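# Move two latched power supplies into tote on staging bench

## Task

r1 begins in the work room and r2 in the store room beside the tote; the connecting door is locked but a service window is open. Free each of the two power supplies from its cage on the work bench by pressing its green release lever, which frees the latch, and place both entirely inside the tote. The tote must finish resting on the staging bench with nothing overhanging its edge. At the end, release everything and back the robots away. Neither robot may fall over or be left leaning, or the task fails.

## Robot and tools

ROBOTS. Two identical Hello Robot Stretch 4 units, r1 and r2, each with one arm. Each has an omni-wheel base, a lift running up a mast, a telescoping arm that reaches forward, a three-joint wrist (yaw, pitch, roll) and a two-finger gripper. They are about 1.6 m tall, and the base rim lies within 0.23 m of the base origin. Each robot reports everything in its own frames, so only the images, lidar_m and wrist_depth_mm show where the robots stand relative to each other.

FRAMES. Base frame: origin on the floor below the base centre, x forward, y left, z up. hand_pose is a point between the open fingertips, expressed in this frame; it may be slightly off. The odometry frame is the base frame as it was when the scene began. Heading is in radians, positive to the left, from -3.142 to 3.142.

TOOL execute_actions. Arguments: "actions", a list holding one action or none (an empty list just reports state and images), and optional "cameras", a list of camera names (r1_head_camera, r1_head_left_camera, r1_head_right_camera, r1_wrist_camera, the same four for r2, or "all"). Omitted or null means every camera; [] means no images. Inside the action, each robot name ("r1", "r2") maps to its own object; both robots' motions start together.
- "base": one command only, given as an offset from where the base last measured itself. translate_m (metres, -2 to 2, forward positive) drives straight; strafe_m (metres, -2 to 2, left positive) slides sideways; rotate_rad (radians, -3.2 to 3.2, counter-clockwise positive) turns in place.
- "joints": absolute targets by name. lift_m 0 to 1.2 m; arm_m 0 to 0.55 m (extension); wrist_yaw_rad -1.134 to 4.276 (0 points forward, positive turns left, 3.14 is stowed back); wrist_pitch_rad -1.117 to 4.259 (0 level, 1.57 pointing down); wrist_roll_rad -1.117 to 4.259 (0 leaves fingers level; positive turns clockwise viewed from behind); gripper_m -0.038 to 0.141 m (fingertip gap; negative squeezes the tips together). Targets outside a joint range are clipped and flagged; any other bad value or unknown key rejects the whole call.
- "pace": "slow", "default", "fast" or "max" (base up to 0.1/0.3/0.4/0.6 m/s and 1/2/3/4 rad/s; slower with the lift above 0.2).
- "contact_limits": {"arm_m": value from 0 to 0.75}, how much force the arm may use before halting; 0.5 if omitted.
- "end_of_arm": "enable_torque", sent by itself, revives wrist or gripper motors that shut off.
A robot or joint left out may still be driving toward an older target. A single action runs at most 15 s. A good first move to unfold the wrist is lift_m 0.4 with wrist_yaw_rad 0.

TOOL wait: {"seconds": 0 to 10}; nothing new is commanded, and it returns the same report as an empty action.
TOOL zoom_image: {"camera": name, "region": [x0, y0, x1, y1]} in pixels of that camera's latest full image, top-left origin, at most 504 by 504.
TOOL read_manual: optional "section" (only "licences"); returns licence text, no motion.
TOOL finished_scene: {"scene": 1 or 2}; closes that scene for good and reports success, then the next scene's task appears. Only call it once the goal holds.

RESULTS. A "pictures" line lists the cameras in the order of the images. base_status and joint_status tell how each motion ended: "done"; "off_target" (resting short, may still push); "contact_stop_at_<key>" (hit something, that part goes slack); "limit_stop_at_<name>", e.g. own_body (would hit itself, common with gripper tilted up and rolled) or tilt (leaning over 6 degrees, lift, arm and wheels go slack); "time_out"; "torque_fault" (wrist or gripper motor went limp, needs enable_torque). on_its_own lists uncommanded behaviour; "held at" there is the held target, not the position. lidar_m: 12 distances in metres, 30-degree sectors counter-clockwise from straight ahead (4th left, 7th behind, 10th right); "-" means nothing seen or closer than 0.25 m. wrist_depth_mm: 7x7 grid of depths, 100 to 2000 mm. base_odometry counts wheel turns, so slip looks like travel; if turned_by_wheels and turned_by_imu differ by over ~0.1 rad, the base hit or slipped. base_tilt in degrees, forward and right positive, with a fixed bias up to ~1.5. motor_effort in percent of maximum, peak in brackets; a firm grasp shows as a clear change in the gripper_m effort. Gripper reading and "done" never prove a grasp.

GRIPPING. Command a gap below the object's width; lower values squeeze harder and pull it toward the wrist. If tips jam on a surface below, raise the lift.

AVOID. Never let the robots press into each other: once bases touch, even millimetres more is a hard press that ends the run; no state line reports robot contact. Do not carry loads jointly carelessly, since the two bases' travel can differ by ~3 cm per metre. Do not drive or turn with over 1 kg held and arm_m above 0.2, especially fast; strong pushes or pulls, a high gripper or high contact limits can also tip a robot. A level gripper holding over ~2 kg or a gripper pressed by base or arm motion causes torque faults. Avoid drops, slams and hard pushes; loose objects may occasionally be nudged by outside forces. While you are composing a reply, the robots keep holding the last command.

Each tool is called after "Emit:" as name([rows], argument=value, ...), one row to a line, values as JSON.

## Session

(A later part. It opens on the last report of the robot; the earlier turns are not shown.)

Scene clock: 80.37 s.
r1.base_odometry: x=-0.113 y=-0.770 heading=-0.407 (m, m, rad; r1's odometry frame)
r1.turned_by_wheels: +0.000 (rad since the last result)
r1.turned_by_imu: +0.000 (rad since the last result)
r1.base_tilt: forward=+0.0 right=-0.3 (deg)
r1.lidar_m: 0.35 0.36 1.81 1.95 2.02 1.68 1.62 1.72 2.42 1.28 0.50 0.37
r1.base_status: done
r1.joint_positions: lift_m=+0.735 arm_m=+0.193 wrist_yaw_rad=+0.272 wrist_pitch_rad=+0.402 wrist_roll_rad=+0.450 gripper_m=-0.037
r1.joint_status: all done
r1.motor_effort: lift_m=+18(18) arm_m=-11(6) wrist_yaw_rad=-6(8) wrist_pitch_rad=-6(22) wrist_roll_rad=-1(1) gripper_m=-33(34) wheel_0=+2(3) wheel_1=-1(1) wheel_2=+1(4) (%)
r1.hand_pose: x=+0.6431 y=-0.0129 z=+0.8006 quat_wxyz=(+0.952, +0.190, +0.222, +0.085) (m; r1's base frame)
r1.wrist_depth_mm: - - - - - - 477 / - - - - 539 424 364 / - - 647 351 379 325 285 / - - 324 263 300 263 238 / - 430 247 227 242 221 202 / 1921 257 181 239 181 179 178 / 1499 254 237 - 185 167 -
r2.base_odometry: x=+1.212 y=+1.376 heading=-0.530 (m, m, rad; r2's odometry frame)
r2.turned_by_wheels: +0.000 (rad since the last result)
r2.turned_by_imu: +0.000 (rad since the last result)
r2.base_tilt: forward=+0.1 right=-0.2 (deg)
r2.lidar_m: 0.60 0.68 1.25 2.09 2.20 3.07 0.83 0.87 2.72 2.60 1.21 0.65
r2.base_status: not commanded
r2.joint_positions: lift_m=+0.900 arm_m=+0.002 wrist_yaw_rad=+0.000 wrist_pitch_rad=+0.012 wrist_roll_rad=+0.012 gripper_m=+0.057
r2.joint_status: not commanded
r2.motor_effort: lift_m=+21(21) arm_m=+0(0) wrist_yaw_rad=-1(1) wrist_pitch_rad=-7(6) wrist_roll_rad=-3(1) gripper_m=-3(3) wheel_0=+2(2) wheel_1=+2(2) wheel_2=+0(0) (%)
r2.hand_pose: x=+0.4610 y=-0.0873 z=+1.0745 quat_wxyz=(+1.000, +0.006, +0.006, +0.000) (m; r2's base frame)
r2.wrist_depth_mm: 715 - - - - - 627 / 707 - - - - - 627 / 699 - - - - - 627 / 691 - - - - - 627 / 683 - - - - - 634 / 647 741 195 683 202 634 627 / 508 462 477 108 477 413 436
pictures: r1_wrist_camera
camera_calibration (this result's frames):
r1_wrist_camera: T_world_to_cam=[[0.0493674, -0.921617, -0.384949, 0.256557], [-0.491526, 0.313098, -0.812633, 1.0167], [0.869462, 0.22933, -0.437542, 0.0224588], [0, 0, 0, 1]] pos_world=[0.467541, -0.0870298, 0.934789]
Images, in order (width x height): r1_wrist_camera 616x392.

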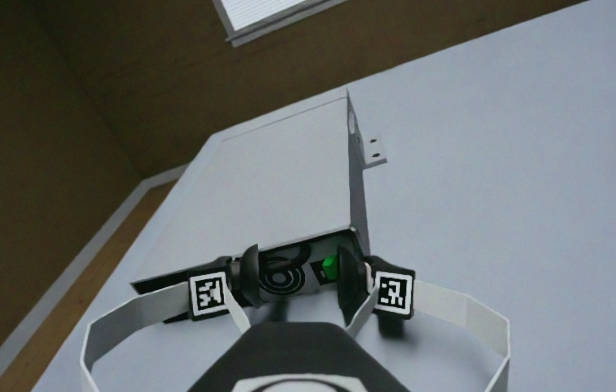

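Emit:
execute_actions([
  {"r1":{"joints":{"arm_m":0.186},"pace":"slow"}},
], cameras=["r1_wrist_camera"])

Emit:
zoom_image(camera="r1_wrist_camera", region=[170, 190, 420, 330])

Scene clock: 81.33 s.
r1.base_odometry: x=-0.113 y=-0.770 heading=-0.408 (m, m, rad; r1's odometry frame)
r1.turned_by_wheels: -0.001 (rad since the last result)
r1.turned_by_imu: -0.001 (rad since the last result)
r1.base_tilt: forward=+0.0 right=-0.3 (deg)
r1.lidar_m: 0.35 0.37 1.83 1.94 2.02 1.68 1.63 1.72 2.43 1.28 0.47 0.37
r1.base_status: not commanded
r1.joint_positions: lift_m=+0.735 arm_m=+0.187 wrist_yaw_rad=+0.263 wrist_pitch_rad=+0.404 wrist_roll_rad=+0.450 gripper_m=-0.037
r1.joint_status: all done
r1.on_its_own: wrist_yaw_rad is at rest, and its effort (+18) is outside its rest range (-13 to +13)
r1.motor_effort: lift_m=+18(19) arm_m=-3(10) wrist_yaw_rad=+18(19) wrist_pitch_rad=-13(15) wrist_roll_rad=-1(2) gripper_m=-20(35) wheel_0=-3(2) wheel_1=-1(2) wheel_2=-5(7) (%)
r1.hand_pose: x=+0.6363 y=-0.0154 z=+0.7999 quat_wxyz=(+0.953, +0.191, +0.223, +0.081) (m; r1's base frame)
r1.wrist_depth_mm: - - - - - - 473 / - - - - 535 418 357 / - - 585 357 387 324 285 / - - 319 267 303 260 236 / - 392 255 224 249 220 202 / 1863 298 182 201 181 187 177 / 294 248 236 - 185 163 -
r2.base_odometry: x=+1.212 y=+1.376 heading=-0.530 (m, m, rad; r2's odometry frame)
r2.turned_by_wheels: +0.000 (rad since the last result)
r2.turned_by_imu: +0.000 (rad since the last result)
r2.base_tilt: forward=+0.1 right=-0.2 (deg)
r2.lidar_m: 0.62 0.67 1.26 2.09 2.20 3.04 0.84 0.89 2.72 2.63 1.22 0.65
r2.base_status: not commanded
r2.joint_positions: lift_m=+0.900 arm_m=+0.002 wrist_yaw_rad=+0.000 wrist_pitch_rad=+0.012 wrist_roll_rad=+0.012 gripper_m=+0.057
r2.joint_status: not commanded
r2.motor_effort: lift_m=+21(21) arm_m=+0(0) wrist_yaw_rad=-1(1) wrist_pitch_rad=-6(7) wrist_roll_rad=-2(1) gripper_m=-4(3) wheel_0=+2(2) wheel_1=+2(2) wheel_2=-1(0) (%)
r2.hand_pose: x=+0.4610 y=-0.0873 z=+1.0745 quat_wxyz=(+1.000, +0.006, +0.006, +0.000) (m; r2's base frame)
r2.wrist_depth_mm: 715 - - - - - 627 / 707 - - - - - 627 / 699 - - - - - 627 / 691 - - - - - 627 / 683 - - - - - 627 / 647 750 195 683 202 640 621 / 512 462 477 108 477 413 436
pictures: r1_wrist_camera
camera_calibration (this result's frames):
r1_wrist_camera: T_world_to_cam=[[0.0403314, -0.922171, -0.384674, 0.259858], [-0.491114, 0.316978, -0.811376, 1.01226], [0.870161, 0.221643, -0.440107, 0.0301221], [0, 0, 0, 1]] pos_world=[0.460444, -0.0879076, 0.934542]
Images, in order (width x height): r1_wrist_camera 616x392.

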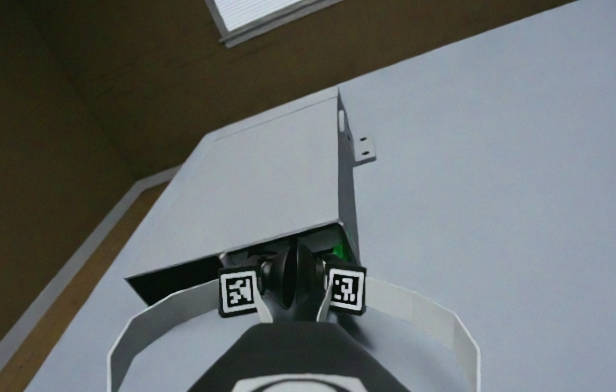

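Region (170, 190, 420, 330) of r1_wrist_camera's 616x392 image, scaled by 2.016; it fills the top 282 rows of this view, and the rest is white.

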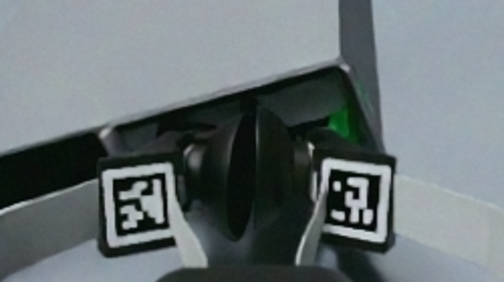

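Emit:
execute_actions([
  {"r1":{"joints":{"arm_m":0.14}}},
], cameras=[])

Emit:
execute_actions([
  {"r1":{"base":{"strafe_m":0.058},"joints":{"gripper_m":0.066,"wrist_yaw_rad":0.05,"wrist_roll_rad":0.1,"lift_m":0.741}}},
], cameras=[])

Emit:
execute_actions([
  {"r1":{"joints":{"arm_m":0.18},"contact_limits":{"arm_m":0.15}}},
], cameras=["r1_wrist_camera","r1_head_camera"])

Emit:
zoom_image(camera="r1_wrist_camera", region=[170, 190, 420, 330])

Emit:
zoom_image(camera="r1_head_camera", region=[185, 355, 255, 400])

Scene clock: 84.60 s.
r1.base_odometry: x=-0.113 y=-0.770 heading=-0.407 (m, m, rad; r1's odometry frame)
r1.turned_by_wheels: +0.001 (rad since the last result)
r1.turned_by_imu: +0.001 (rad since the last result)
r1.base_tilt: forward=-0.1 right=-0.3 (deg)
r1.lidar_m: 0.35 0.36 1.82 1.94 2.02 1.68 1.63 1.71 2.43 1.30 0.49 0.38
r1.base_status: not commanded
r1.joint_positions: lift_m=+0.735 arm_m=+0.142 wrist_yaw_rad=+0.270 wrist_pitch_rad=+0.402 wrist_roll_rad=+0.450 gripper_m=-0.037
r1.joint_status: all done
r1.motor_effort: lift_m=+18(19) arm_m=-9(10) wrist_yaw_rad=-2(17) wrist_pitch_rad=-7(14) wrist_roll_rad=-3(5) gripper_m=-21(21) wheel_0=-1(3) wheel_1=+0(1) wheel_2=+0(5) (%)
r1.hand_pose: x=+0.5917 y=-0.0135 z=+0.8004 quat_wxyz=(+0.952, +0.191, +0.222, +0.084) (m; r1's base frame)
r1.wrist_depth_mm: - - - - - 591 477 / - - - - 549 424 362 / - - 597 355 389 325 287 / - - 322 273 304 263 238 / - 421 317 271 251 220 204 / 1863 314 181 201 175 190 178 / 301 247 238 - 184 162 -
r2.base_odometry: x=+1.212 y=+1.376 heading=-0.530 (m, m, rad; r2's odometry frame)
r2.turned_by_wheels: +0.000 (rad since the last result)
r2.turned_by_imu: +0.001 (rad since the last result)
r2.base_tilt: forward=+0.1 right=-0.2 (deg)
r2.lidar_m: 0.60 0.66 1.24 2.09 2.21 3.02 0.83 0.88 2.72 2.62 1.22 0.64
r2.base_status: not commanded
r2.joint_positions: lift_m=+0.900 arm_m=+0.002 wrist_yaw_rad=+0.000 wrist_pitch_rad=+0.012 wrist_roll_rad=+0.012 gripper_m=+0.057
r2.joint_status: not commanded
r2.motor_effort: lift_m=+21(21) arm_m=-1(0) wrist_yaw_rad=-1(1) wrist_pitch_rad=-6(6) wrist_roll_rad=-1(1) gripper_m=-3(3) wheel_0=+2(2) wheel_1=+2(2) wheel_2=+0(0) (%)
r2.hand_pose: x=+0.4610 y=-0.0873 z=+1.0745 quat_wxyz=(+1.000, +0.006, +0.006, +0.000) (m; r2's base frame)
r2.wrist_depth_mm: 715 - - - - - 627 / 707 - - - - - 627 / 699 - - - - - 627 / 691 - - - - - 634 / 676 - - - - - 634 / 647 750 195 683 202 634 627 / 512 466 477 108 477 415 436
pictures: none
No camera images: the call's "cameras" was empty. Leave "cameras" out to get every camera's image.

Scene clock: 86.30 s.
r1.base_odometry: x=-0.090 y=-0.717 heading=-0.407 (m, m, rad; r1's odometry frame)
r1.turned_by_wheels: +0.000 (rad since the last result)
r1.turned_by_imu: +0.000 (rad since the last result)
r1.base_tilt: forward=+0.0 right=-0.4 (deg)
r1.lidar_m: 0.32 0.37 1.74 1.87 1.92 1.67 1.62 1.72 2.42 1.30 0.49 0.37
r1.base_status: done
r1.joint_positions: lift_m=+0.741 arm_m=+0.142 wrist_yaw_rad=+0.050 wrist_pitch_rad=+0.402 wrist_roll_rad=+0.100 gripper_m=+0.066
r1.joint_status: all done
r1.motor_effort: lift_m=+23(23) arm_m=-9(9) wrist_yaw_rad=-2(6) wrist_pitch_rad=-7(7) wrist_roll_rad=-1(9) gripper_m=-3(20) wheel_0=+2(9) wheel_1=-1(8) wheel_2=+0(1) (%)
r1.hand_pose: x=+0.5820 y=-0.0740 z=+0.8061 quat_wxyz=(+0.979, +0.044, +0.201, +0.015) (m; r1's base frame)
r1.wrist_depth_mm: - - - - - - - / - - - - - - - / - - 433 421 530 508 500 / - 397 317 293 379 370 357 / 332 317 297 293 283 290 282 / 258 255 234 239 202 236 232 / 219 213 219 - 209 197 199
r2.base_odometry: x=+1.212 y=+1.376 heading=-0.530 (m, m, rad; r2's odometry frame)
r2.turned_by_wheels: +0.000 (rad since the last result)
r2.turned_by_imu: +0.000 (rad since the last result)
r2.base_tilt: forward=+0.2 right=-0.2 (deg)
r2.lidar_m: 0.62 0.66 1.24 2.10 2.22 3.03 0.83 0.88 2.73 2.60 1.21 0.67
r2.base_status: not commanded
r2.joint_positions: lift_m=+0.900 arm_m=+0.002 wrist_yaw_rad=+0.000 wrist_pitch_rad=+0.012 wrist_roll_rad=+0.012 gripper_m=+0.057
r2.joint_status: not commanded
r2.motor_effort: lift_m=+21(21) arm_m=+0(0) wrist_yaw_rad=-1(0) wrist_pitch_rad=-6(6) wrist_roll_rad=-2(1) gripper_m=-4(3) wheel_0=+2(2) wheel_1=+2(3) wheel_2=+0(0) (%)
r2.hand_pose: x=+0.4610 y=-0.0873 z=+1.0745 quat_wxyz=(+1.000, +0.006, +0.006, +0.000) (m; r2's base frame)
r2.wrist_depth_mm: 715 - - - - - 621 / 707 - - - - - 627 / 707 - - - - - 627 / 683 - - - - - 627 / 683 - - - - - 627 / 647 750 195 683 202 640 627 / 512 462 477 108 480 415 433
pictures: none
No camera images: the call's "cameras" was empty. Leave "cameras" out to get every camera's image.

Scene clock: 87.20 s.
r1.base_odometry: x=-0.090 y=-0.717 heading=-0.407 (m, m, rad; r1's odometry frame)
r1.turned_by_wheels: +0.000 (rad since the last result)
r1.turned_by_imu: +0.000 (rad since the last result)
r1.base_tilt: forward=-0.1 right=-0.3 (deg)
r1.lidar_m: 0.35 0.36 1.77 1.89 1.94 1.67 1.62 1.70 2.43 1.30 0.51 0.34
r1.base_status: not commanded
r1.joint_positions: lift_m=+0.741 arm_m=+0.178 wrist_yaw_rad=+0.050 wrist_pitch_rad=+0.402 wrist_roll_rad=+0.100 gripper_m=+0.066
r1.joint_status: all done
r1.motor_effort: lift_m=+23(22) arm_m=+9(11) wrist_yaw_rad=-2(3) wrist_pitch_rad=-7(7) wrist_roll_rad=+0(4) gripper_m=-2(2) wheel_0=+2(2) wheel_1=-1(1) wheel_2=+0(0) (%)
r1.contact_limits: arm_m 0.15
r1.hand_pose: x=+0.6188 y=-0.0740 z=+0.8061 quat_wxyz=(+0.979, +0.044, +0.201, +0.014) (m; r1's base frame)
r1.wrist_depth_mm: - - - - - - - / - - - - - - - / - - 433 418 530 508 500 / - 397 301 293 379 368 359 / 340 293 256 259 283 287 282 / 260 255 233 240 201 236 233 / 217 213 219 - 209 198 199
r2.base_odometry: x=+1.212 y=+1.376 heading=-0.530 (m, m, rad; r2's odometry frame)
r2.turned_by_wheels: +0.000 (rad since the last result)
r2.turned_by_imu: +0.000 (rad since the last result)
r2.base_tilt: forward=+0.1 right=-0.2 (deg)
r2.lidar_m: 0.60 0.67 1.26 2.10 2.19 3.04 0.84 0.89 2.75 2.63 1.21 0.67
r2.base_status: not commanded
r2.joint_positions: lift_m=+0.900 arm_m=+0.002 wrist_yaw_rad=+0.000 wrist_pitch_rad=+0.012 wrist_roll_rad=+0.012 gripper_m=+0.057
r2.joint_status: not commanded
r2.motor_effort: lift_m=+21(21) arm_m=-1(0) wrist_yaw_rad=-1(1) wrist_pitch_rad=-7(6) wrist_roll_rad=-2(2) gripper_m=-3(3) wheel_0=+2(2) wheel_1=+2(2) wheel_2=+0(0) (%)
r2.hand_pose: x=+0.4610 y=-0.0873 z=+1.0745 quat_wxyz=(+1.000, +0.006, +0.006, +0.000) (m; r2's base frame)
r2.wrist_depth_mm: 715 - - - - - 627 / 707 - - - - - 627 / 691 - - - - - 627 / 691 - - - - - 634 / 676 - - - - - 627 / 647 750 195 683 202 640 627 / 512 466 473 108 477 415 433
pictures: r1_head_camera, r1_wrist_camera
camera_calibration (this result's frames):
r1_wrist_camera: T_world_to_cam=[[-0.0191074, -0.996865, -0.0767857, -0.00803502], [-0.431205, 0.0775063, -0.898919, 1.04307], [0.902051, 0.0159343, -0.431334, 0.0190613], [0, 0, 0, 1]] pos_world=[0.432428, -0.0891579, 0.945238]
Images, in order (width x height): r1_head_camera 420x560, r1_wrist_camera 616x392.

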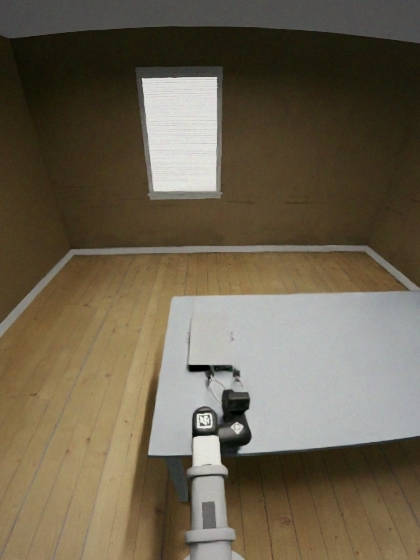

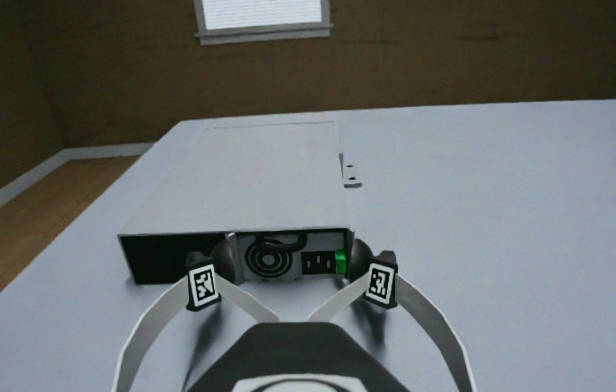

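Region (170, 190, 420, 330) of r1_wrist_camera's 616x392 image, scaled by 2.016; it fills the top 282 rows of this view, and the rest is white.

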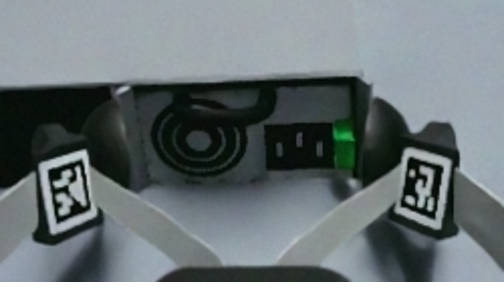

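Region (185, 355, 255, 400) of r1_head_camera's 420x560 image, scaled by 7.200, with more detail than that image has; it fills the top 324 rows of this view, and the rest is white.

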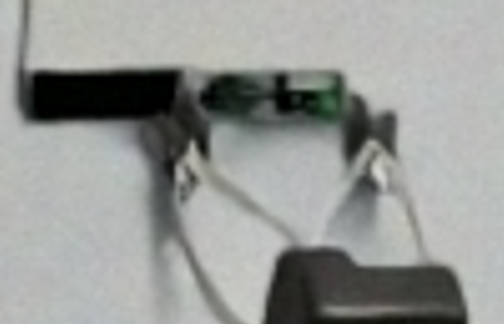

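Emit:
execute_actions([
  {"r1":{"joints":{"arm_m":0.185},"contact_limits":{"arm_m":0.15}}},
], cameras=[])

Emit:
execute_actions([
  {"r1":{"joints":{"gripper_m":0.04}}},
], cameras=["r1_wrist_camera"])

Emit:
zoom_image(camera="r1_wrist_camera", region=[170, 190, 420, 330])

Scene clock: 87.87 s.
r1.base_odometry: x=-0.090 y=-0.717 heading=-0.407 (m, m, rad; r1's odometry frame)
r1.turned_by_wheels: +0.000 (rad since the last result)
r1.turned_by_imu: +0.000 (rad since the last result)
r1.base_tilt: forward=+0.0 right=-0.3 (deg)
r1.lidar_m: 0.35 0.38 1.71 1.89 1.93 1.68 1.63 1.68 2.43 1.31 0.49 0.37
r1.base_status: not commanded
r1.joint_positions: lift_m=+0.741 arm_m=+0.183 wrist_yaw_rad=+0.050 wrist_pitch_rad=+0.402 wrist_roll_rad=+0.100 gripper_m=+0.066
r1.joint_status: all done
r1.motor_effort: lift_m=+23(23) arm_m=+9(13) wrist_yaw_rad=-1(3) wrist_pitch_rad=-7(8) wrist_roll_rad=+0(3) gripper_m=-2(1) wheel_0=+2(2) wheel_1=-1(1) wheel_2=+0(0) (%)
r1.contact_limits: arm_m 0.15
r1.hand_pose: x=+0.6238 y=-0.0740 z=+0.8061 quat_wxyz=(+0.979, +0.044, +0.201, +0.014) (m; r1's base frame)
r1.wrist_depth_mm: - - - - - - - / - - - - - - - / - - 433 418 530 508 500 / - 399 301 293 379 368 359 / 338 290 253 252 282 289 281 / 259 255 233 239 202 236 232 / 217 213 219 - 209 197 198
r2.base_odometry: x=+1.212 y=+1.376 heading=-0.530 (m, m, rad; r2's odometry frame)
r2.turned_by_wheels: +0.000 (rad since the last result)
r2.turned_by_imu: +0.000 (rad since the last result)
r2.base_tilt: forward=+0.1 right=-0.2 (deg)
r2.lidar_m: 0.59 0.66 1.27 2.07 2.22 3.04 0.86 0.88 2.71 2.62 1.23 0.64
r2.base_status: not commanded
r2.joint_positions: lift_m=+0.900 arm_m=+0.002 wrist_yaw_rad=+0.000 wrist_pitch_rad=+0.012 wrist_roll_rad=+0.012 gripper_m=+0.057
r2.joint_status: not commanded
r2.motor_effort: lift_m=+21(21) arm_m=+0(0) wrist_yaw_rad=-1(1) wrist_pitch_rad=-7(6) wrist_roll_rad=-4(2) gripper_m=-3(2) wheel_0=+2(2) wheel_1=+2(2) wheel_2=+0(0) (%)
r2.hand_pose: x=+0.4610 y=-0.0873 z=+1.0745 quat_wxyz=(+1.000, +0.006, +0.006, +0.000) (m; r2's base frame)
r2.wrist_depth_mm: 715 - - - - - 627 / 707 - - - - - 634 / 691 - - - - - 634 / 683 - - - - - 627 / 683 - - - - - 627 / 647 750 195 683 202 640 627 / 512 462 477 108 477 415 436
pictures: none
No camera images: the call's "cameras" was empty. Leave "cameras" out to get every camera's image.

Scene clock: 88.90 s.
r1.base_odometry: x=-0.090 y=-0.717 heading=-0.407 (m, m, rad; r1's odometry frame)
r1.turned_by_wheels: +0.000 (rad since the last result)
r1.turned_by_imu: +0.000 (rad since the last result)
r1.base_tilt: forward=-0.1 right=-0.4 (deg)
r1.lidar_m: 0.36 0.36 1.74 1.89 1.96 1.67 1.61 1.70 2.40 1.28 0.50 0.37
r1.base_status: not commanded
r1.joint_positions: lift_m=+0.741 arm_m=+0.183 wrist_yaw_rad=+0.048 wrist_pitch_rad=+0.402 wrist_roll_rad=+0.100 gripper_m=+0.040
r1.joint_status: all done
r1.motor_effort: lift_m=+23(23) arm_m=+9(9) wrist_yaw_rad=+4(5) wrist_pitch_rad=-5(7) wrist_roll_rad=-2(2) gripper_m=-6(4) wheel_0=+0(2) wheel_1=-1(1) wheel_2=+0(0) (%)
r1.hand_pose: x=+0.6236 y=-0.0746 z=+0.8061 quat_wxyz=(+0.979, +0.044, +0.201, +0.013) (m; r1's base frame)
r1.wrist_depth_mm: - - - - - - - / - - - - - - - / - - 433 418 530 508 496 / - 397 300 294 379 370 362 / 330 290 254 250 294 287 281 / 258 255 196 236 198 236 232 / 218 213 218 - 210 198 199
r2.base_odometry: x=+1.212 y=+1.376 heading=-0.530 (m, m, rad; r2's odometry frame)
r2.turned_by_wheels: +0.000 (rad since the last result)
r2.turned_by_imu: +0.000 (rad since the last result)
r2.base_tilt: forward=+0.1 right=-0.2 (deg)
r2.lidar_m: 0.62 0.67 1.23 2.10 2.20 3.05 0.85 0.89 2.75 2.61 1.23 0.65
r2.base_status: not commanded
r2.joint_positions: lift_m=+0.900 arm_m=+0.002 wrist_yaw_rad=+0.000 wrist_pitch_rad=+0.012 wrist_roll_rad=+0.012 gripper_m=+0.057
r2.joint_status: not commanded
r2.motor_effort: lift_m=+21(21) arm_m=+0(1) wrist_yaw_rad=-1(1) wrist_pitch_rad=-7(7) wrist_roll_rad=+1(1) gripper_m=-3(2) wheel_0=+2(2) wheel_1=+2(2) wheel_2=+0(0) (%)
r2.hand_pose: x=+0.4610 y=-0.0873 z=+1.0745 quat_wxyz=(+1.000, +0.006, +0.006, +0.000) (m; r2's base frame)
r2.wrist_depth_mm: 715 - - - - - 627 / 707 - - - - - 627 / 699 - - - - - 627 / 691 - - - - - 634 / 676 - - - - - 627 / 647 750 195 683 202 634 627 / 512 462 477 108 480 415 433
pictures: r1_wrist_camera
camera_calibration (this result's frames):
r1_wrist_camera: T_world_to_cam=[[-0.0213089, -0.996821, -0.0767761, -0.0071683], [-0.431035, 0.0784498, -0.898919, 1.04516], [0.902084, 0.0139381, -0.431336, 0.0145356], [0, 0, 0, 1]] pos_world=[0.437237, -0.089341, 0.945237]
Images, in order (width x height): r1_wrist_camera 616x392.

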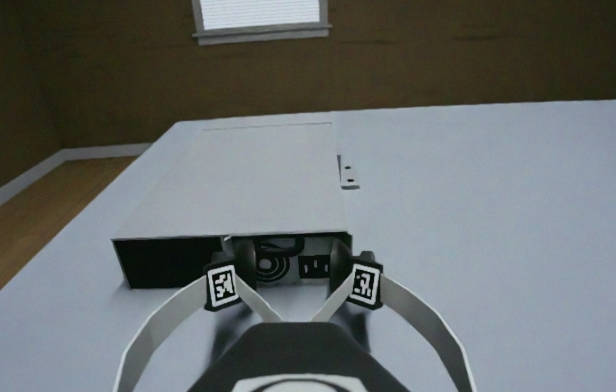

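Region (170, 190, 420, 330) of r1_wrist_camera's 616x392 image, scaled by 2.016; it fills the top 282 rows of this view, and the rest is white.

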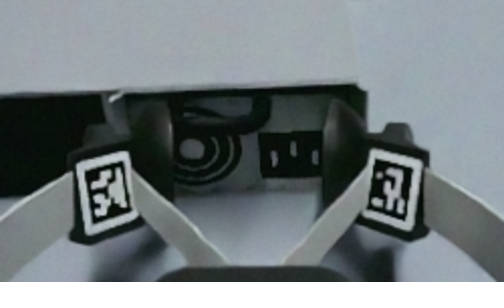

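Emit:
execute_actions([
  {"r1":{"joints":{"arm_m":0.197,"gripper_m":0.036},"contact_limits":{"arm_m":0.25},"pace":"slow"}},
], cameras=["r1_wrist_camera"])

Emit:
zoom_image(camera="r1_wrist_camera", region=[170, 190, 420, 330])

Scene clock: 90.03 s.
r1.base_odometry: x=-0.090 y=-0.717 heading=-0.407 (m, m, rad; r1's odometry frame)
r1.turned_by_wheels: +0.000 (rad since the last result)
r1.turned_by_imu: +0.000 (rad since the last result)
r1.base_tilt: forward=+0.0 right=-0.4 (deg)
r1.lidar_m: 0.36 0.38 1.75 1.87 1.92 1.68 1.63 1.70 2.39 1.30 0.49 0.37
r1.base_status: not commanded
r1.joint_positions: lift_m=+0.741 arm_m=+0.195 wrist_yaw_rad=+0.044 wrist_pitch_rad=+0.406 wrist_roll_rad=+0.100 gripper_m=+0.036
r1.joint_status: all done
r1.on_its_own: wrist_yaw_rad is at rest, and its effort (+14) is outside its rest range (-13 to +13)
r1.motor_effort: lift_m=+22(23) arm_m=+14(16) wrist_yaw_rad=+14(15) wrist_pitch_rad=-17(18) wrist_roll_rad=-1(3) gripper_m=-6(5) wheel_0=+1(1) wheel_1=+0(1) wheel_2=-3(3) (%)
r1.contact_limits: arm_m 0.25
r1.hand_pose: x=+0.6341 y=-0.0755 z=+0.8052 quat_wxyz=(+0.978, +0.045, +0.202, +0.012) (m; r1's base frame)
r1.wrist_depth_mm: - - - - - - - / - - - - - - - / - - 421 407 517 504 488 / - 389 296 291 375 364 353 / 325 277 241 243 291 286 278 / 255 253 196 237 196 234 229 / 216 211 216 - 208 197 197
r2.base_odometry: x=+1.212 y=+1.376 heading=-0.530 (m, m, rad; r2's odometry frame)
r2.turned_by_wheels: +0.000 (rad since the last result)
r2.turned_by_imu: +0.000 (rad since the last result)
r2.base_tilt: forward=+0.1 right=-0.2 (deg)
r2.lidar_m: 0.60 0.64 1.26 2.09 2.18 3.01 0.83 0.88 2.74 2.63 1.21 0.64
r2.base_status: not commanded
r2.joint_positions: lift_m=+0.900 arm_m=+0.002 wrist_yaw_rad=+0.000 wrist_pitch_rad=+0.012 wrist_roll_rad=+0.012 gripper_m=+0.057
r2.joint_status: not commanded
r2.motor_effort: lift_m=+21(21) arm_m=+0(0) wrist_yaw_rad=+0(1) wrist_pitch_rad=-7(6) wrist_roll_rad=-1(4) gripper_m=-4(3) wheel_0=+2(2) wheel_1=+2(2) wheel_2=+0(0) (%)
r2.hand_pose: x=+0.4610 y=-0.0873 z=+1.0745 quat_wxyz=(+1.000, +0.006, +0.006, +0.000) (m; r2's base frame)
r2.wrist_depth_mm: 715 - - - - - 627 / 707 - - - - - 627 / 699 - - - - - 634 / 691 - - - - - 634 / 676 - - - - - 634 / 647 750 195 683 202 634 627 / 512 462 477 108 477 415 436
pictures: r1_wrist_camera
camera_calibration (this result's frames):
r1_wrist_camera: T_world_to_cam=[[-0.0249759, -0.996754, -0.0765292, -0.00581323], [-0.433963, 0.0797742, -0.897392, 1.04969], [0.900584, 0.0107976, -0.434547, 0.00799965], [0, 0, 0, 1]] pos_world=[0.448177, -0.0896188, 0.945013]
Images, in order (width x height): r1_wrist_camera 616x392.

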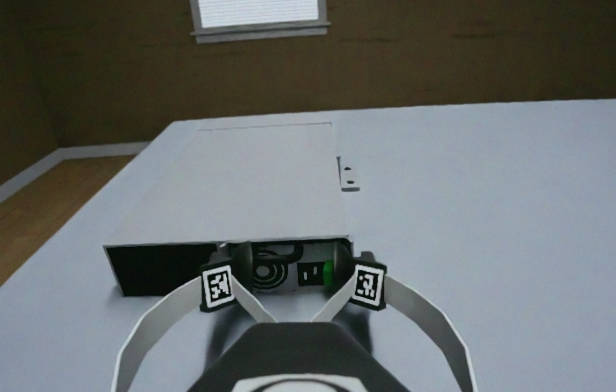

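Region (170, 190, 420, 330) of r1_wrist_camera's 616x392 image, scaled by 2.016; it fills the top 282 rows of this view, and the rest is white.

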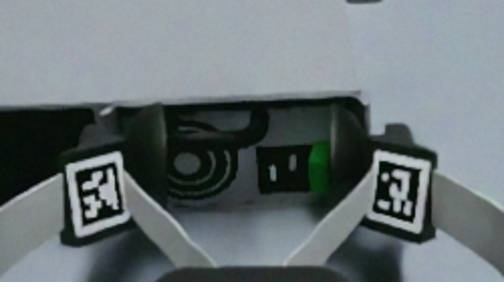

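Emit:
execute_actions([
  {"r1":{"base":{"strafe_m":0.003},"joints":{"arm_m":0.203,"gripper_m":0.0,"lift_m":0.738},"pace":"slow"}},
], cameras=["r1_wrist_camera"])

Emit:
execute_actions([
  {"r1":{"joints":{"arm_m":0.210,"gripper_m":-0.038,"lift_m":0.735},"pace":"slow"}},
], cameras=["r1_wrist_camera","r1_head_camera"])

Emit:
zoom_image(camera="r1_wrist_camera", region=[170, 190, 420, 330])

Emit:
zoom_image(camera="r1_head_camera", region=[185, 355, 255, 400])

Scene clock: 91.87 s.
r1.base_odometry: x=-0.089 y=-0.714 heading=-0.407 (m, m, rad; r1's odometry frame)
r1.turned_by_wheels: +0.000 (rad since the last result)
r1.turned_by_imu: +0.000 (rad since the last result)
r1.base_tilt: forward=+0.0 right=-0.4 (deg)
r1.lidar_m: 0.36 0.37 1.74 1.88 1.95 1.68 1.63 1.71 2.42 1.28 0.50 0.37
r1.base_status: done
r1.joint_positions: lift_m=+0.738 arm_m=+0.201 wrist_yaw_rad=+0.048 wrist_pitch_rad=+0.407 wrist_roll_rad=+0.100 gripper_m=+0.001
r1.joint_status: all done
r1.motor_effort: lift_m=+18(20) arm_m=+11(16) wrist_yaw_rad=+6(27) wrist_pitch_rad=-21(22) wrist_roll_rad=-2(2) gripper_m=-24(23) wheel_0=+1(4) wheel_1=+3(9) wheel_2=-3(7) (%)
r1.hand_pose: x=+0.6407 y=-0.0747 z=+0.8022 quat_wxyz=(+0.978, +0.044, +0.203, +0.013) (m; r1's base frame)
r1.wrist_depth_mm: - - - - - - - / - - - - - - - / - - 413 392 508 488 477 / - 382 289 278 366 357 347 / 319 266 233 235 285 279 272 / 252 231 189 234 188 228 225 / 212 207 212 - 204 193 193
r2.base_odometry: x=+1.212 y=+1.376 heading=-0.530 (m, m, rad; r2's odometry frame)
r2.turned_by_wheels: +0.000 (rad since the last result)
r2.turned_by_imu: +0.000 (rad since the last result)
r2.base_tilt: forward=+0.1 right=-0.3 (deg)
r2.lidar_m: 0.62 0.67 1.25 2.10 2.19 3.01 0.83 0.87 2.73 2.63 1.20 0.64
r2.base_status: not commanded
r2.joint_positions: lift_m=+0.900 arm_m=+0.002 wrist_yaw_rad=+0.000 wrist_pitch_rad=+0.012 wrist_roll_rad=+0.012 gripper_m=+0.057
r2.joint_status: not commanded
r2.motor_effort: lift_m=+21(21) arm_m=+0(0) wrist_yaw_rad=+0(1) wrist_pitch_rad=-7(6) wrist_roll_rad=-2(1) gripper_m=-3(3) wheel_0=+2(2) wheel_1=+2(2) wheel_2=+0(0) (%)
r2.hand_pose: x=+0.4610 y=-0.0873 z=+1.0745 quat_wxyz=(+1.000, +0.006, +0.006, +0.000) (m; r2's base frame)
r2.wrist_depth_mm: 715 - - - - - 627 / 707 - - - - - 627 / 699 - - - - - 627 / 691 - - - - - 627 / 676 - - - - - 634 / 647 750 195 683 202 640 627 / 512 462 477 108 477 415 433
pictures: r1_wrist_camera
camera_calibration (this result's frames):
r1_wrist_camera: T_world_to_cam=[[-0.0218744, -0.996849, -0.0762456, -0.00727104], [-0.435276, 0.0781522, -0.896899, 1.05012], [0.900031, 0.0135687, -0.435614, 0.00221649], [0, 0, 0, 1]] pos_world=[0.454936, -0.0893471, 0.942259]
Images, in order (width x height): r1_wrist_camera 616x392.

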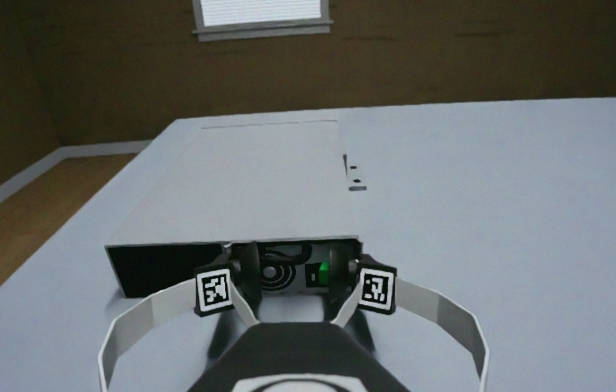

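Scene clock: 93.30 s.
r1.base_odometry: x=-0.089 y=-0.714 heading=-0.407 (m, m, rad; r1's odometry frame)
r1.turned_by_wheels: +0.000 (rad since the last result)
r1.turned_by_imu: +0.000 (rad since the last result)
r1.base_tilt: forward=+0.0 right=-0.3 (deg)
r1.lidar_m: 0.34 0.36 1.74 1.88 1.96 1.66 1.63 1.71 2.41 1.29 0.46 0.37
r1.base_status: not commanded
r1.joint_positions: lift_m=+0.735 arm_m=+0.208 wrist_yaw_rad=+0.050 wrist_pitch_rad=+0.407 wrist_roll_rad=+0.099 gripper_m=-0.037
r1.joint_status: all done
r1.motor_effort: lift_m=+19(18) arm_m=+9(17) wrist_yaw_rad=-1(19) wrist_pitch_rad=-20(23) wrist_roll_rad=+1(1) gripper_m=-31(32) wheel_0=+2(2) wheel_1=+3(3) wheel_2=-1(5) (%)
r1.hand_pose: x=+0.6483 y=-0.0741 z=+0.7991 quat_wxyz=(+0.978, +0.044, +0.203, +0.014) (m; r1's base frame)
r1.wrist_depth_mm: - - - - - - - / - - - - - - - / - - 397 382 492 484 469 / - 375 278 270 357 349 340 / 314 264 227 225 277 273 267 / 245 165 196 234 184 212 220 / 210 202 208 - 199 190 191
r2.base_odometry: x=+1.212 y=+1.376 heading=-0.530 (m, m, rad; r2's odometry frame)
r2.turned_by_wheels: +0.000 (rad since the last result)
r2.turned_by_imu: +0.000 (rad since the last result)
r2.base_tilt: forward=+0.2 right=-0.2 (deg)
r2.lidar_m: 0.60 0.64 1.24 2.09 2.21 3.01 0.84 0.87 2.71 2.63 1.21 0.64
r2.base_status: not commanded
r2.joint_positions: lift_m=+0.900 arm_m=+0.002 wrist_yaw_rad=+0.000 wrist_pitch_rad=+0.012 wrist_roll_rad=+0.012 gripper_m=+0.057
r2.joint_status: not commanded
r2.motor_effort: lift_m=+21(21) arm_m=-1(0) wrist_yaw_rad=-1(1) wrist_pitch_rad=-6(6) wrist_roll_rad=-2(2) gripper_m=-3(1) wheel_0=+2(2) wheel_1=+2(2) wheel_2=+0(0) (%)
r2.hand_pose: x=+0.4610 y=-0.0873 z=+1.0745 quat_wxyz=(+1.000, +0.006, +0.006, +0.000) (m; r2's base frame)
r2.wrist_depth_mm: 723 - - - - - 627 / 707 - - - - - 627 / 699 - - - - - 627 / 691 - - - - - 634 / 683 - - - - - 627 / 647 741 195 683 202 640 627 / 512 466 477 108 477 415 433
pictures: r1_head_camera, r1_wrist_camera
camera_calibration (this result's frames):
r1_wrist_camera: T_world_to_cam=[[-0.0191842, -0.996956, -0.0755736, -0.00898709], [-0.435301, 0.0763759, -0.89704, 1.05062], [0.900081, 0.0156883, -0.435441, -0.0059939], [0, 0, 0, 1]] pos_world=[0.462558, -0.0891077, 0.939158]
Images, in order (width x height): r1_head_camera 420x560, r1_wrist_camera 616x392.

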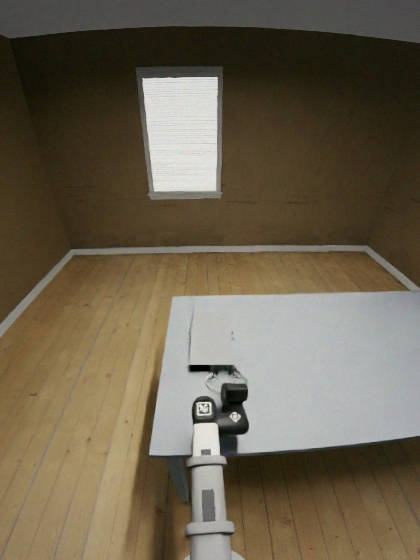

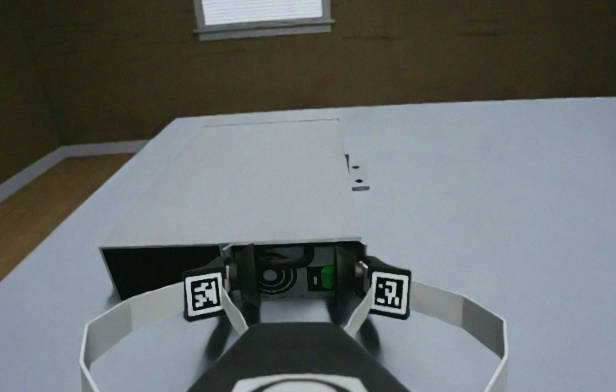

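Region (170, 190, 420, 330) of r1_wrist_camera's 616x392 image, scaled by 2.016; it fills the top 282 rows of this view, and the rest is white.

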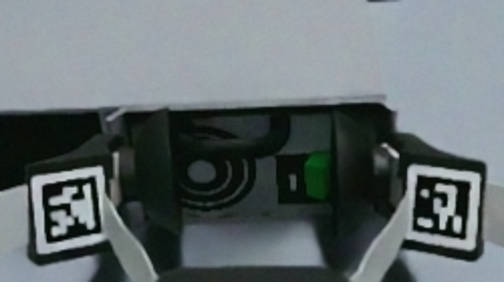

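Region (185, 355, 255, 400) of r1_head_camera's 420x560 image, scaled by 7.200, with more detail than that image has; it fills the top 324 rows of this view, and the rest is white.

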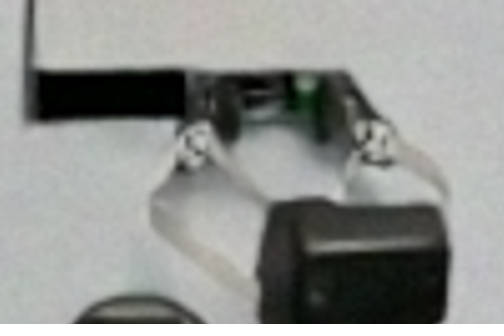

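Emit:
execute_actions([
  {"r1":{"joints":{"arm_m":0.202},"pace":"slow"}},
], cameras=["r1_wrist_camera"])

Emit:
zoom_image(camera="r1_wrist_camera", region=[170, 190, 420, 330])

Scene clock: 94.33 s.
r1.base_odometry: x=-0.088 y=-0.714 heading=-0.407 (m, m, rad; r1's odometry frame)
r1.turned_by_wheels: +0.000 (rad since the last result)
r1.turned_by_imu: +0.000 (rad since the last result)
r1.base_tilt: forward=-0.1 right=-0.4 (deg)
r1.lidar_m: 0.35 0.36 1.75 1.88 1.94 1.67 1.63 1.72 2.42 1.28 0.50 0.38
r1.base_status: not commanded
r1.joint_positions: lift_m=+0.735 arm_m=+0.204 wrist_yaw_rad=+0.054 wrist_pitch_rad=+0.404 wrist_roll_rad=+0.099 gripper_m=-0.037
r1.joint_status: all done
r1.motor_effort: lift_m=+20(21) arm_m=-14(16) wrist_yaw_rad=-13(13) wrist_pitch_rad=-11(20) wrist_roll_rad=+3(2) gripper_m=-33(35) wheel_0=+0(2) wheel_1=+1(3) wheel_2=+4(4) (%)
r1.hand_pose: x=+0.6450 y=-0.0731 z=+0.7999 quat_wxyz=(+0.978, +0.043, +0.201, +0.016) (m; r1's base frame)
r1.wrist_depth_mm: - - - - - - - / - - - - - - - / - - 404 387 504 484 477 / - 379 282 274 359 353 343 / 317 263 230 228 279 274 270 / 247 225 180 234 185 213 222 / 208 203 209 - 201 191 192
r2.base_odometry: x=+1.212 y=+1.376 heading=-0.530 (m, m, rad; r2's odometry frame)
r2.turned_by_wheels: +0.000 (rad since the last result)
r2.turned_by_imu: +0.000 (rad since the last result)
r2.base_tilt: forward=+0.1 right=-0.2 (deg)
r2.lidar_m: 0.60 0.66 1.24 2.09 2.21 3.02 0.83 0.87 2.73 2.60 1.20 0.64
r2.base_status: not commanded
r2.joint_positions: lift_m=+0.900 arm_m=+0.002 wrist_yaw_rad=+0.000 wrist_pitch_rad=+0.012 wrist_roll_rad=+0.012 gripper_m=+0.057
r2.joint_status: not commanded
r2.motor_effort: lift_m=+21(21) arm_m=+0(1) wrist_yaw_rad=-1(0) wrist_pitch_rad=-6(6) wrist_roll_rad=-1(1) gripper_m=-2(2) wheel_0=+2(2) wheel_1=+2(2) wheel_2=+0(0) (%)
r2.hand_pose: x=+0.4610 y=-0.0873 z=+1.0745 quat_wxyz=(+1.000, +0.006, +0.006, +0.000) (m; r2's base frame)
r2.wrist_depth_mm: 715 - - - - - 634 / 707 - - - - - 627 / 691 - - - - - 627 / 691 - - - - - 627 / 683 - - - - - 627 / 647 750 195 683 202 634 621 / 512 462 477 108 477 415 436
pictures: r1_wrist_camera
camera_calibration (this result's frames):
r1_wrist_camera: T_world_to_cam=[[-0.0153039, -0.997014, -0.075685, -0.0104257], [-0.432592, 0.0748451, -0.898478, 1.0491], [0.90146, 0.0189905, -0.432446, -0.00572427], [0, 0, 0, 1]] pos_world=[0.458833, -0.0888059, 0.939329]
Images, in order (width x height): r1_wrist_camera 616x392.

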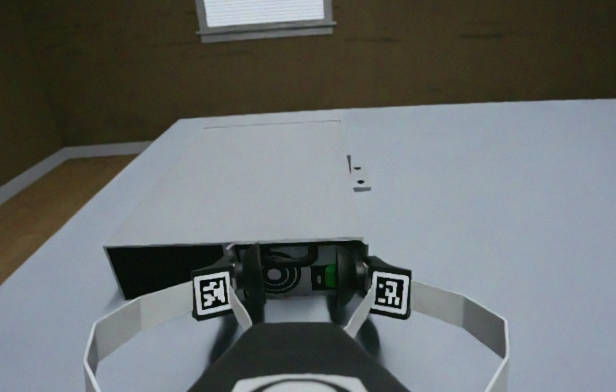

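Region (170, 190, 420, 330) of r1_wrist_camera's 616x392 image, scaled by 2.016; it fills the top 282 rows of this view, and the rest is white.

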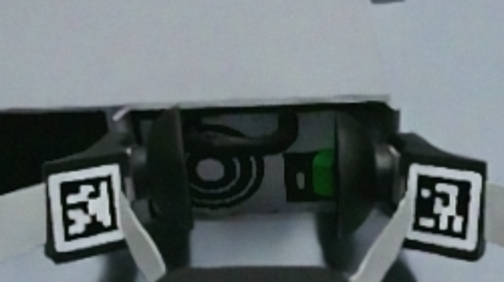

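Emit:
execute_actions([
  {"r1":{"joints":{"wrist_yaw_rad":0.03},"pace":"slow"}},
], cameras=["r1_wrist_camera"])

Emit:
zoom_image(camera="r1_wrist_camera", region=[170, 190, 420, 330])

Scene clock: 94.93 s.
r1.base_odometry: x=-0.088 y=-0.714 heading=-0.407 (m, m, rad; r1's odometry frame)
r1.turned_by_wheels: +0.000 (rad since the last result)
r1.turned_by_imu: +0.000 (rad since the last result)
r1.base_tilt: forward=+0.0 right=-0.3 (deg)
r1.lidar_m: 0.34 0.37 1.74 1.88 1.94 1.68 1.63 1.71 2.43 1.27 0.50 0.36
r1.base_status: not commanded
r1.joint_positions: lift_m=+0.735 arm_m=+0.204 wrist_yaw_rad=+0.038 wrist_pitch_rad=+0.403 wrist_roll_rad=+0.099 gripper_m=-0.037
r1.joint_status: all done
r1.on_its_own: wrist_yaw_rad is at rest, and its effort (-26) is outside its rest range (-13 to +13)
r1.motor_effort: lift_m=+21(21) arm_m=-14(14) wrist_yaw_rad=-26(26) wrist_pitch_rad=-9(11) wrist_roll_rad=+3(2) gripper_m=-36(36) wheel_0=+0(0) wheel_1=+1(1) wheel_2=+6(6) (%)
r1.hand_pose: x=+0.6439 y=-0.0772 z=+0.8001 quat_wxyz=(+0.979, +0.045, +0.201, +0.009) (m; r1's base frame)
r1.wrist_depth_mm: - - - - - - - / - - - - - - - / - - 402 389 508 484 473 / - 379 282 274 364 351 343 / 317 266 230 229 282 276 270 / 248 226 180 229 184 216 222 / 212 204 209 - 201 191 192
r2.base_odometry: x=+1.212 y=+1.376 heading=-0.530 (m, m, rad; r2's odometry frame)
r2.turned_by_wheels: +0.000 (rad since the last result)
r2.turned_by_imu: +0.000 (rad since the last result)
r2.base_tilt: forward=+0.1 right=-0.2 (deg)
r2.lidar_m: 0.60 0.66 1.26 2.07 2.20 3.05 0.80 0.88 2.71 2.62 1.23 0.64
r2.base_status: not commanded
r2.joint_positions: lift_m=+0.900 arm_m=+0.002 wrist_yaw_rad=+0.000 wrist_pitch_rad=+0.012 wrist_roll_rad=+0.012 gripper_m=+0.057
r2.joint_status: not commanded
r2.motor_effort: lift_m=+21(21) arm_m=+0(0) wrist_yaw_rad=+0(1) wrist_pitch_rad=-6(6) wrist_roll_rad=-2(1) gripper_m=-2(3) wheel_0=+2(2) wheel_1=+2(2) wheel_2=+0(0) (%)
r2.hand_pose: x=+0.4610 y=-0.0873 z=+1.0745 quat_wxyz=(+1.000, +0.006, +0.006, +0.000) (m; r2's base frame)
r2.wrist_depth_mm: 715 - - - - - 634 / 707 - - - - - 627 / 699 - - - - - 627 / 691 - - - - - 627 / 683 - - - - - 634 / 647 750 195 683 202 634 627 / 508 466 477 108 477 415 436
pictures: r1_wrist_camera
camera_calibration (this result's frames):
r1_wrist_camera: T_world_to_cam=[[-0.0305969, -0.996664, -0.0756581, -0.00471171], [-0.430927, 0.0814509, -0.898703, 1.04866], [0.901868, 0.00510556, -0.431982, -0.00630657], [0, 0, 0, 1]] pos_world=[0.457441, -0.0900784, 0.939357]
Images, in order (width x height): r1_wrist_camera 616x392.

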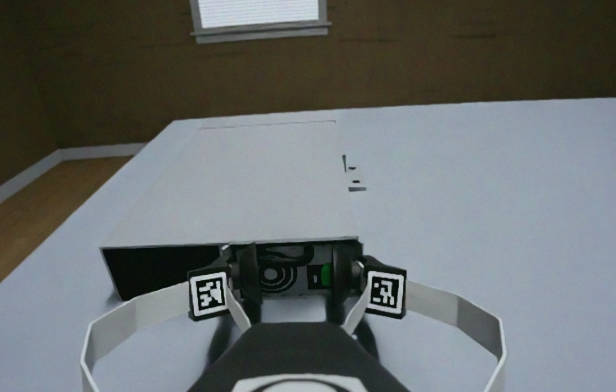

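Region (170, 190, 420, 330) of r1_wrist_camera's 616x392 image, scaled by 2.016; it fills the top 282 rows of this view, and the rest is white.

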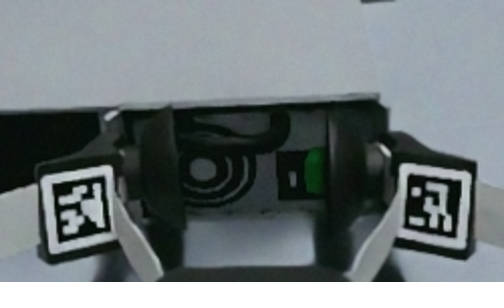

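Emit:
execute_actions([
  {"r1":{"joints":{"arm_m":0.199},"pace":"slow"}},
], cameras=["r1_wrist_camera"])

Emit:
zoom_image(camera="r1_wrist_camera", region=[170, 190, 420, 330])

Scene clock: 95.73 s.
r1.base_odometry: x=-0.088 y=-0.714 heading=-0.406 (m, m, rad; r1's odometry frame)
r1.turned_by_wheels: +0.001 (rad since the last result)
r1.turned_by_imu: +0.001 (rad since the last result)
r1.base_tilt: forward=+0.0 right=-0.4 (deg)
r1.lidar_m: 0.35 0.37 1.75 1.89 1.94 1.67 1.62 1.72 2.43 1.28 0.51 0.38
r1.base_status: not commanded
r1.joint_positions: lift_m=+0.735 arm_m=+0.201 wrist_yaw_rad=+0.039 wrist_pitch_rad=+0.403 wrist_roll_rad=+0.100 gripper_m=-0.037
r1.joint_status: all done
r1.on_its_own: wrist_yaw_rad is at rest, and its effort (-29) is outside its rest range (-13 to +13)
r1.motor_effort: lift_m=+21(21) arm_m=-12(12) wrist_yaw_rad=-29(29) wrist_pitch_rad=-9(10) wrist_roll_rad=-1(2) gripper_m=-31(36) wheel_0=+4(4) wheel_1=+2(2) wheel_2=+7(7) (%)
r1.hand_pose: x=+0.6406 y=-0.0769 z=+0.8001 quat_wxyz=(+0.979, +0.045, +0.201, +0.009) (m; r1's base frame)
r1.wrist_depth_mm: - - - - - - - / - - - - - - - / - - 410 387 504 488 473 / - 379 285 276 364 351 343 / 319 274 231 233 281 276 270 / 249 225 180 229 184 224 222 / 210 204 211 - 201 191 192
r2.base_odometry: x=+1.212 y=+1.376 heading=-0.530 (m, m, rad; r2's odometry frame)
r2.turned_by_wheels: +0.000 (rad since the last result)
r2.turned_by_imu: +0.000 (rad since the last result)
r2.base_tilt: forward=+0.1 right=-0.2 (deg)
r2.lidar_m: 0.61 0.62 1.23 2.10 2.17 3.02 0.84 0.89 2.73 2.61 1.20 0.65
r2.base_status: not commanded
r2.joint_positions: lift_m=+0.900 arm_m=+0.002 wrist_yaw_rad=+0.000 wrist_pitch_rad=+0.012 wrist_roll_rad=+0.012 gripper_m=+0.057
r2.joint_status: not commanded
r2.motor_effort: lift_m=+21(21) arm_m=+0(1) wrist_yaw_rad=-1(1) wrist_pitch_rad=-7(6) wrist_roll_rad=-1(2) gripper_m=-4(3) wheel_0=+2(2) wheel_1=+2(2) wheel_2=+0(0) (%)
r2.hand_pose: x=+0.4610 y=-0.0873 z=+1.0745 quat_wxyz=(+1.000, +0.006, +0.006, +0.000) (m; r2's base frame)
r2.wrist_depth_mm: 715 - - - - - 627 / 707 - - - - - 627 / 691 - - - - - 627 / 691 - - - - - 627 / 683 - - - - - 627 / 647 750 195 691 202 634 627 / 508 466 477 108 477 415 436
pictures: r1_wrist_camera
camera_calibration (this result's frames):
r1_wrist_camera: T_world_to_cam=[[-0.0295887, -0.996659, -0.0761262, -0.0047595], [-0.430854, 0.0814381, -0.898739, 1.04724], [0.901936, 0.00620677, -0.431825, -0.00341129], [0, 0, 0, 1]] pos_world=[0.454145, -0.0900079, 0.939362]
Images, in order (width x height): r1_wrist_camera 616x392.

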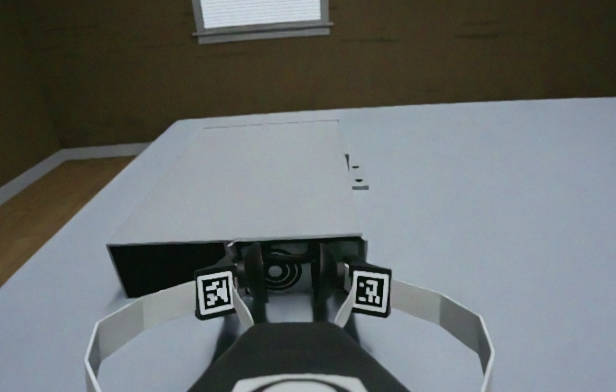

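Region (170, 190, 420, 330) of r1_wrist_camera's 616x392 image, scaled by 2.016; it fills the top 282 rows of this view, and the rest is white.

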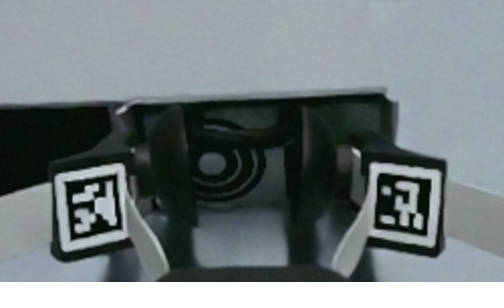

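Emit:
execute_actions([
  {"r1":{"joints":{"wrist_yaw_rad":0.06,"arm_m":0.204},"pace":"slow"}},
], cameras=["r1_wrist_camera","r1_head_camera"])

Emit:
zoom_image(camera="r1_wrist_camera", region=[230, 220, 400, 320])

Emit:
zoom_image(camera="r1_head_camera", region=[195, 358, 250, 390])

Scene clock: 97.73 s.
r1.base_odometry: x=-0.089 y=-0.714 heading=-0.407 (m, m, rad; r1's odometry frame)
r1.turned_by_wheels: -0.001 (rad since the last result)
r1.turned_by_imu: +0.000 (rad since the last result)
r1.base_tilt: forward=-0.1 right=-0.4 (deg)
r1.lidar_m: 0.34 0.37 1.73 1.88 1.93 1.67 1.62 1.72 2.43 1.28 0.49 0.38
r1.base_status: not commanded
r1.joint_positions: lift_m=+0.735 arm_m=+0.202 wrist_yaw_rad=+0.059 wrist_pitch_rad=+0.406 wrist_roll_rad=+0.100 gripper_m=-0.037
r1.joint_status: all done
r1.motor_effort: lift_m=+21(21) arm_m=+13(17) wrist_yaw_rad=+0(24) wrist_pitch_rad=-16(18) wrist_roll_rad=+2(1) gripper_m=-26(31) wheel_0=+4(4) wheel_1=+2(2) wheel_2=+0(7) (%)
r1.hand_pose: x=+0.6424 y=-0.0716 z=+0.7994 quat_wxyz=(+0.978, +0.043, +0.203, +0.019) (m; r1's base frame)
r1.wrist_depth_mm: - - - - - - - / - - - - - - - / - - 402 382 504 484 473 / - 379 282 273 362 349 343 / 317 273 232 232 271 274 268 / 247 225 183 229 183 216 221 / 209 203 208 - 202 191 193
r2.base_odometry: x=+1.212 y=+1.376 heading=-0.530 (m, m, rad; r2's odometry frame)
r2.turned_by_wheels: +0.000 (rad since the last result)
r2.turned_by_imu: +0.000 (rad since the last result)
r2.base_tilt: forward=+0.1 right=-0.2 (deg)
r2.lidar_m: 0.61 0.66 1.25 2.10 2.19 3.01 0.83 0.89 2.71 2.62 1.23 0.62
r2.base_status: not commanded
r2.joint_positions: lift_m=+0.900 arm_m=+0.002 wrist_yaw_rad=+0.000 wrist_pitch_rad=+0.012 wrist_roll_rad=+0.012 gripper_m=+0.057
r2.joint_status: not commanded
r2.motor_effort: lift_m=+21(21) arm_m=+0(0) wrist_yaw_rad=-1(1) wrist_pitch_rad=-7(6) wrist_roll_rad=-2(2) gripper_m=-4(2) wheel_0=+2(2) wheel_1=+2(2) wheel_2=+0(0) (%)
r2.hand_pose: x=+0.4610 y=-0.0873 z=+1.0745 quat_wxyz=(+1.000, +0.006, +0.006, +0.000) (m; r2's base frame)
r2.wrist_depth_mm: 715 - - - - - 627 / 707 - - - - - 634 / 699 - - - - - 627 / 691 - - - - - 627 / 683 - - - - - 627 / 640 750 195 683 202 640 627 / 508 462 477 108 477 415 436
pictures: r1_head_camera, r1_wrist_camera
camera_calibration (this result's frames):
r1_wrist_camera: T_world_to_cam=[[-0.0100632, -0.997032, -0.0763253, -0.0118301], [-0.434847, 0.0730973, -0.897533, 1.04794], [0.900448, 0.0241578, -0.434292, -0.00117852], [0, 0, 0, 1]] pos_world=[0.456636, -0.0883681, 0.939146]
Images, in order (width x height): r1_head_camera 420x560, r1_wrist_camera 616x392.

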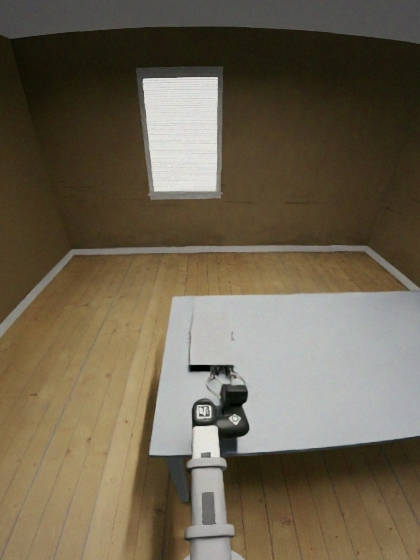

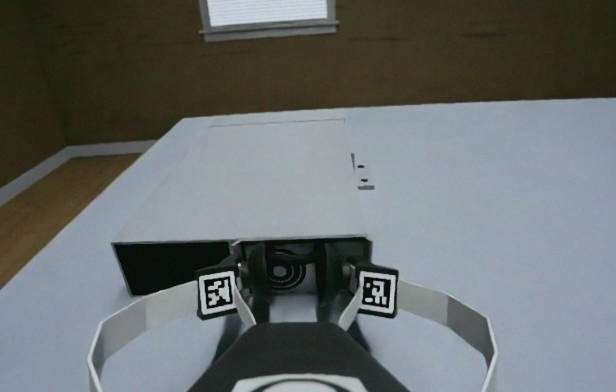

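Region (230, 220, 400, 320) of r1_wrist_camera's 616x392 image, scaled by 2.965; it fills the top 296 rows of this view, and the rest is white.

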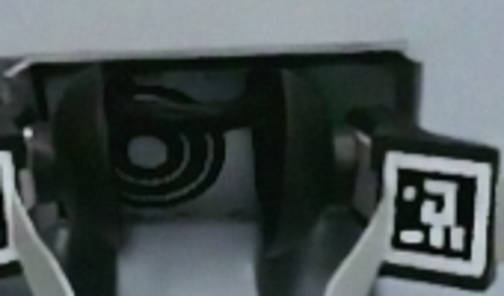

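Region (195, 358, 250, 390) of r1_head_camera's 420x560 image, scaled by 9.164, with more detail than that image has; it fills the top 293 rows of this view, and the rest is white.

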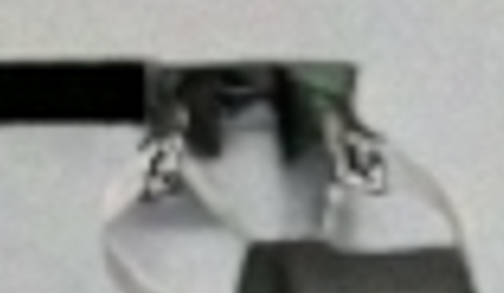

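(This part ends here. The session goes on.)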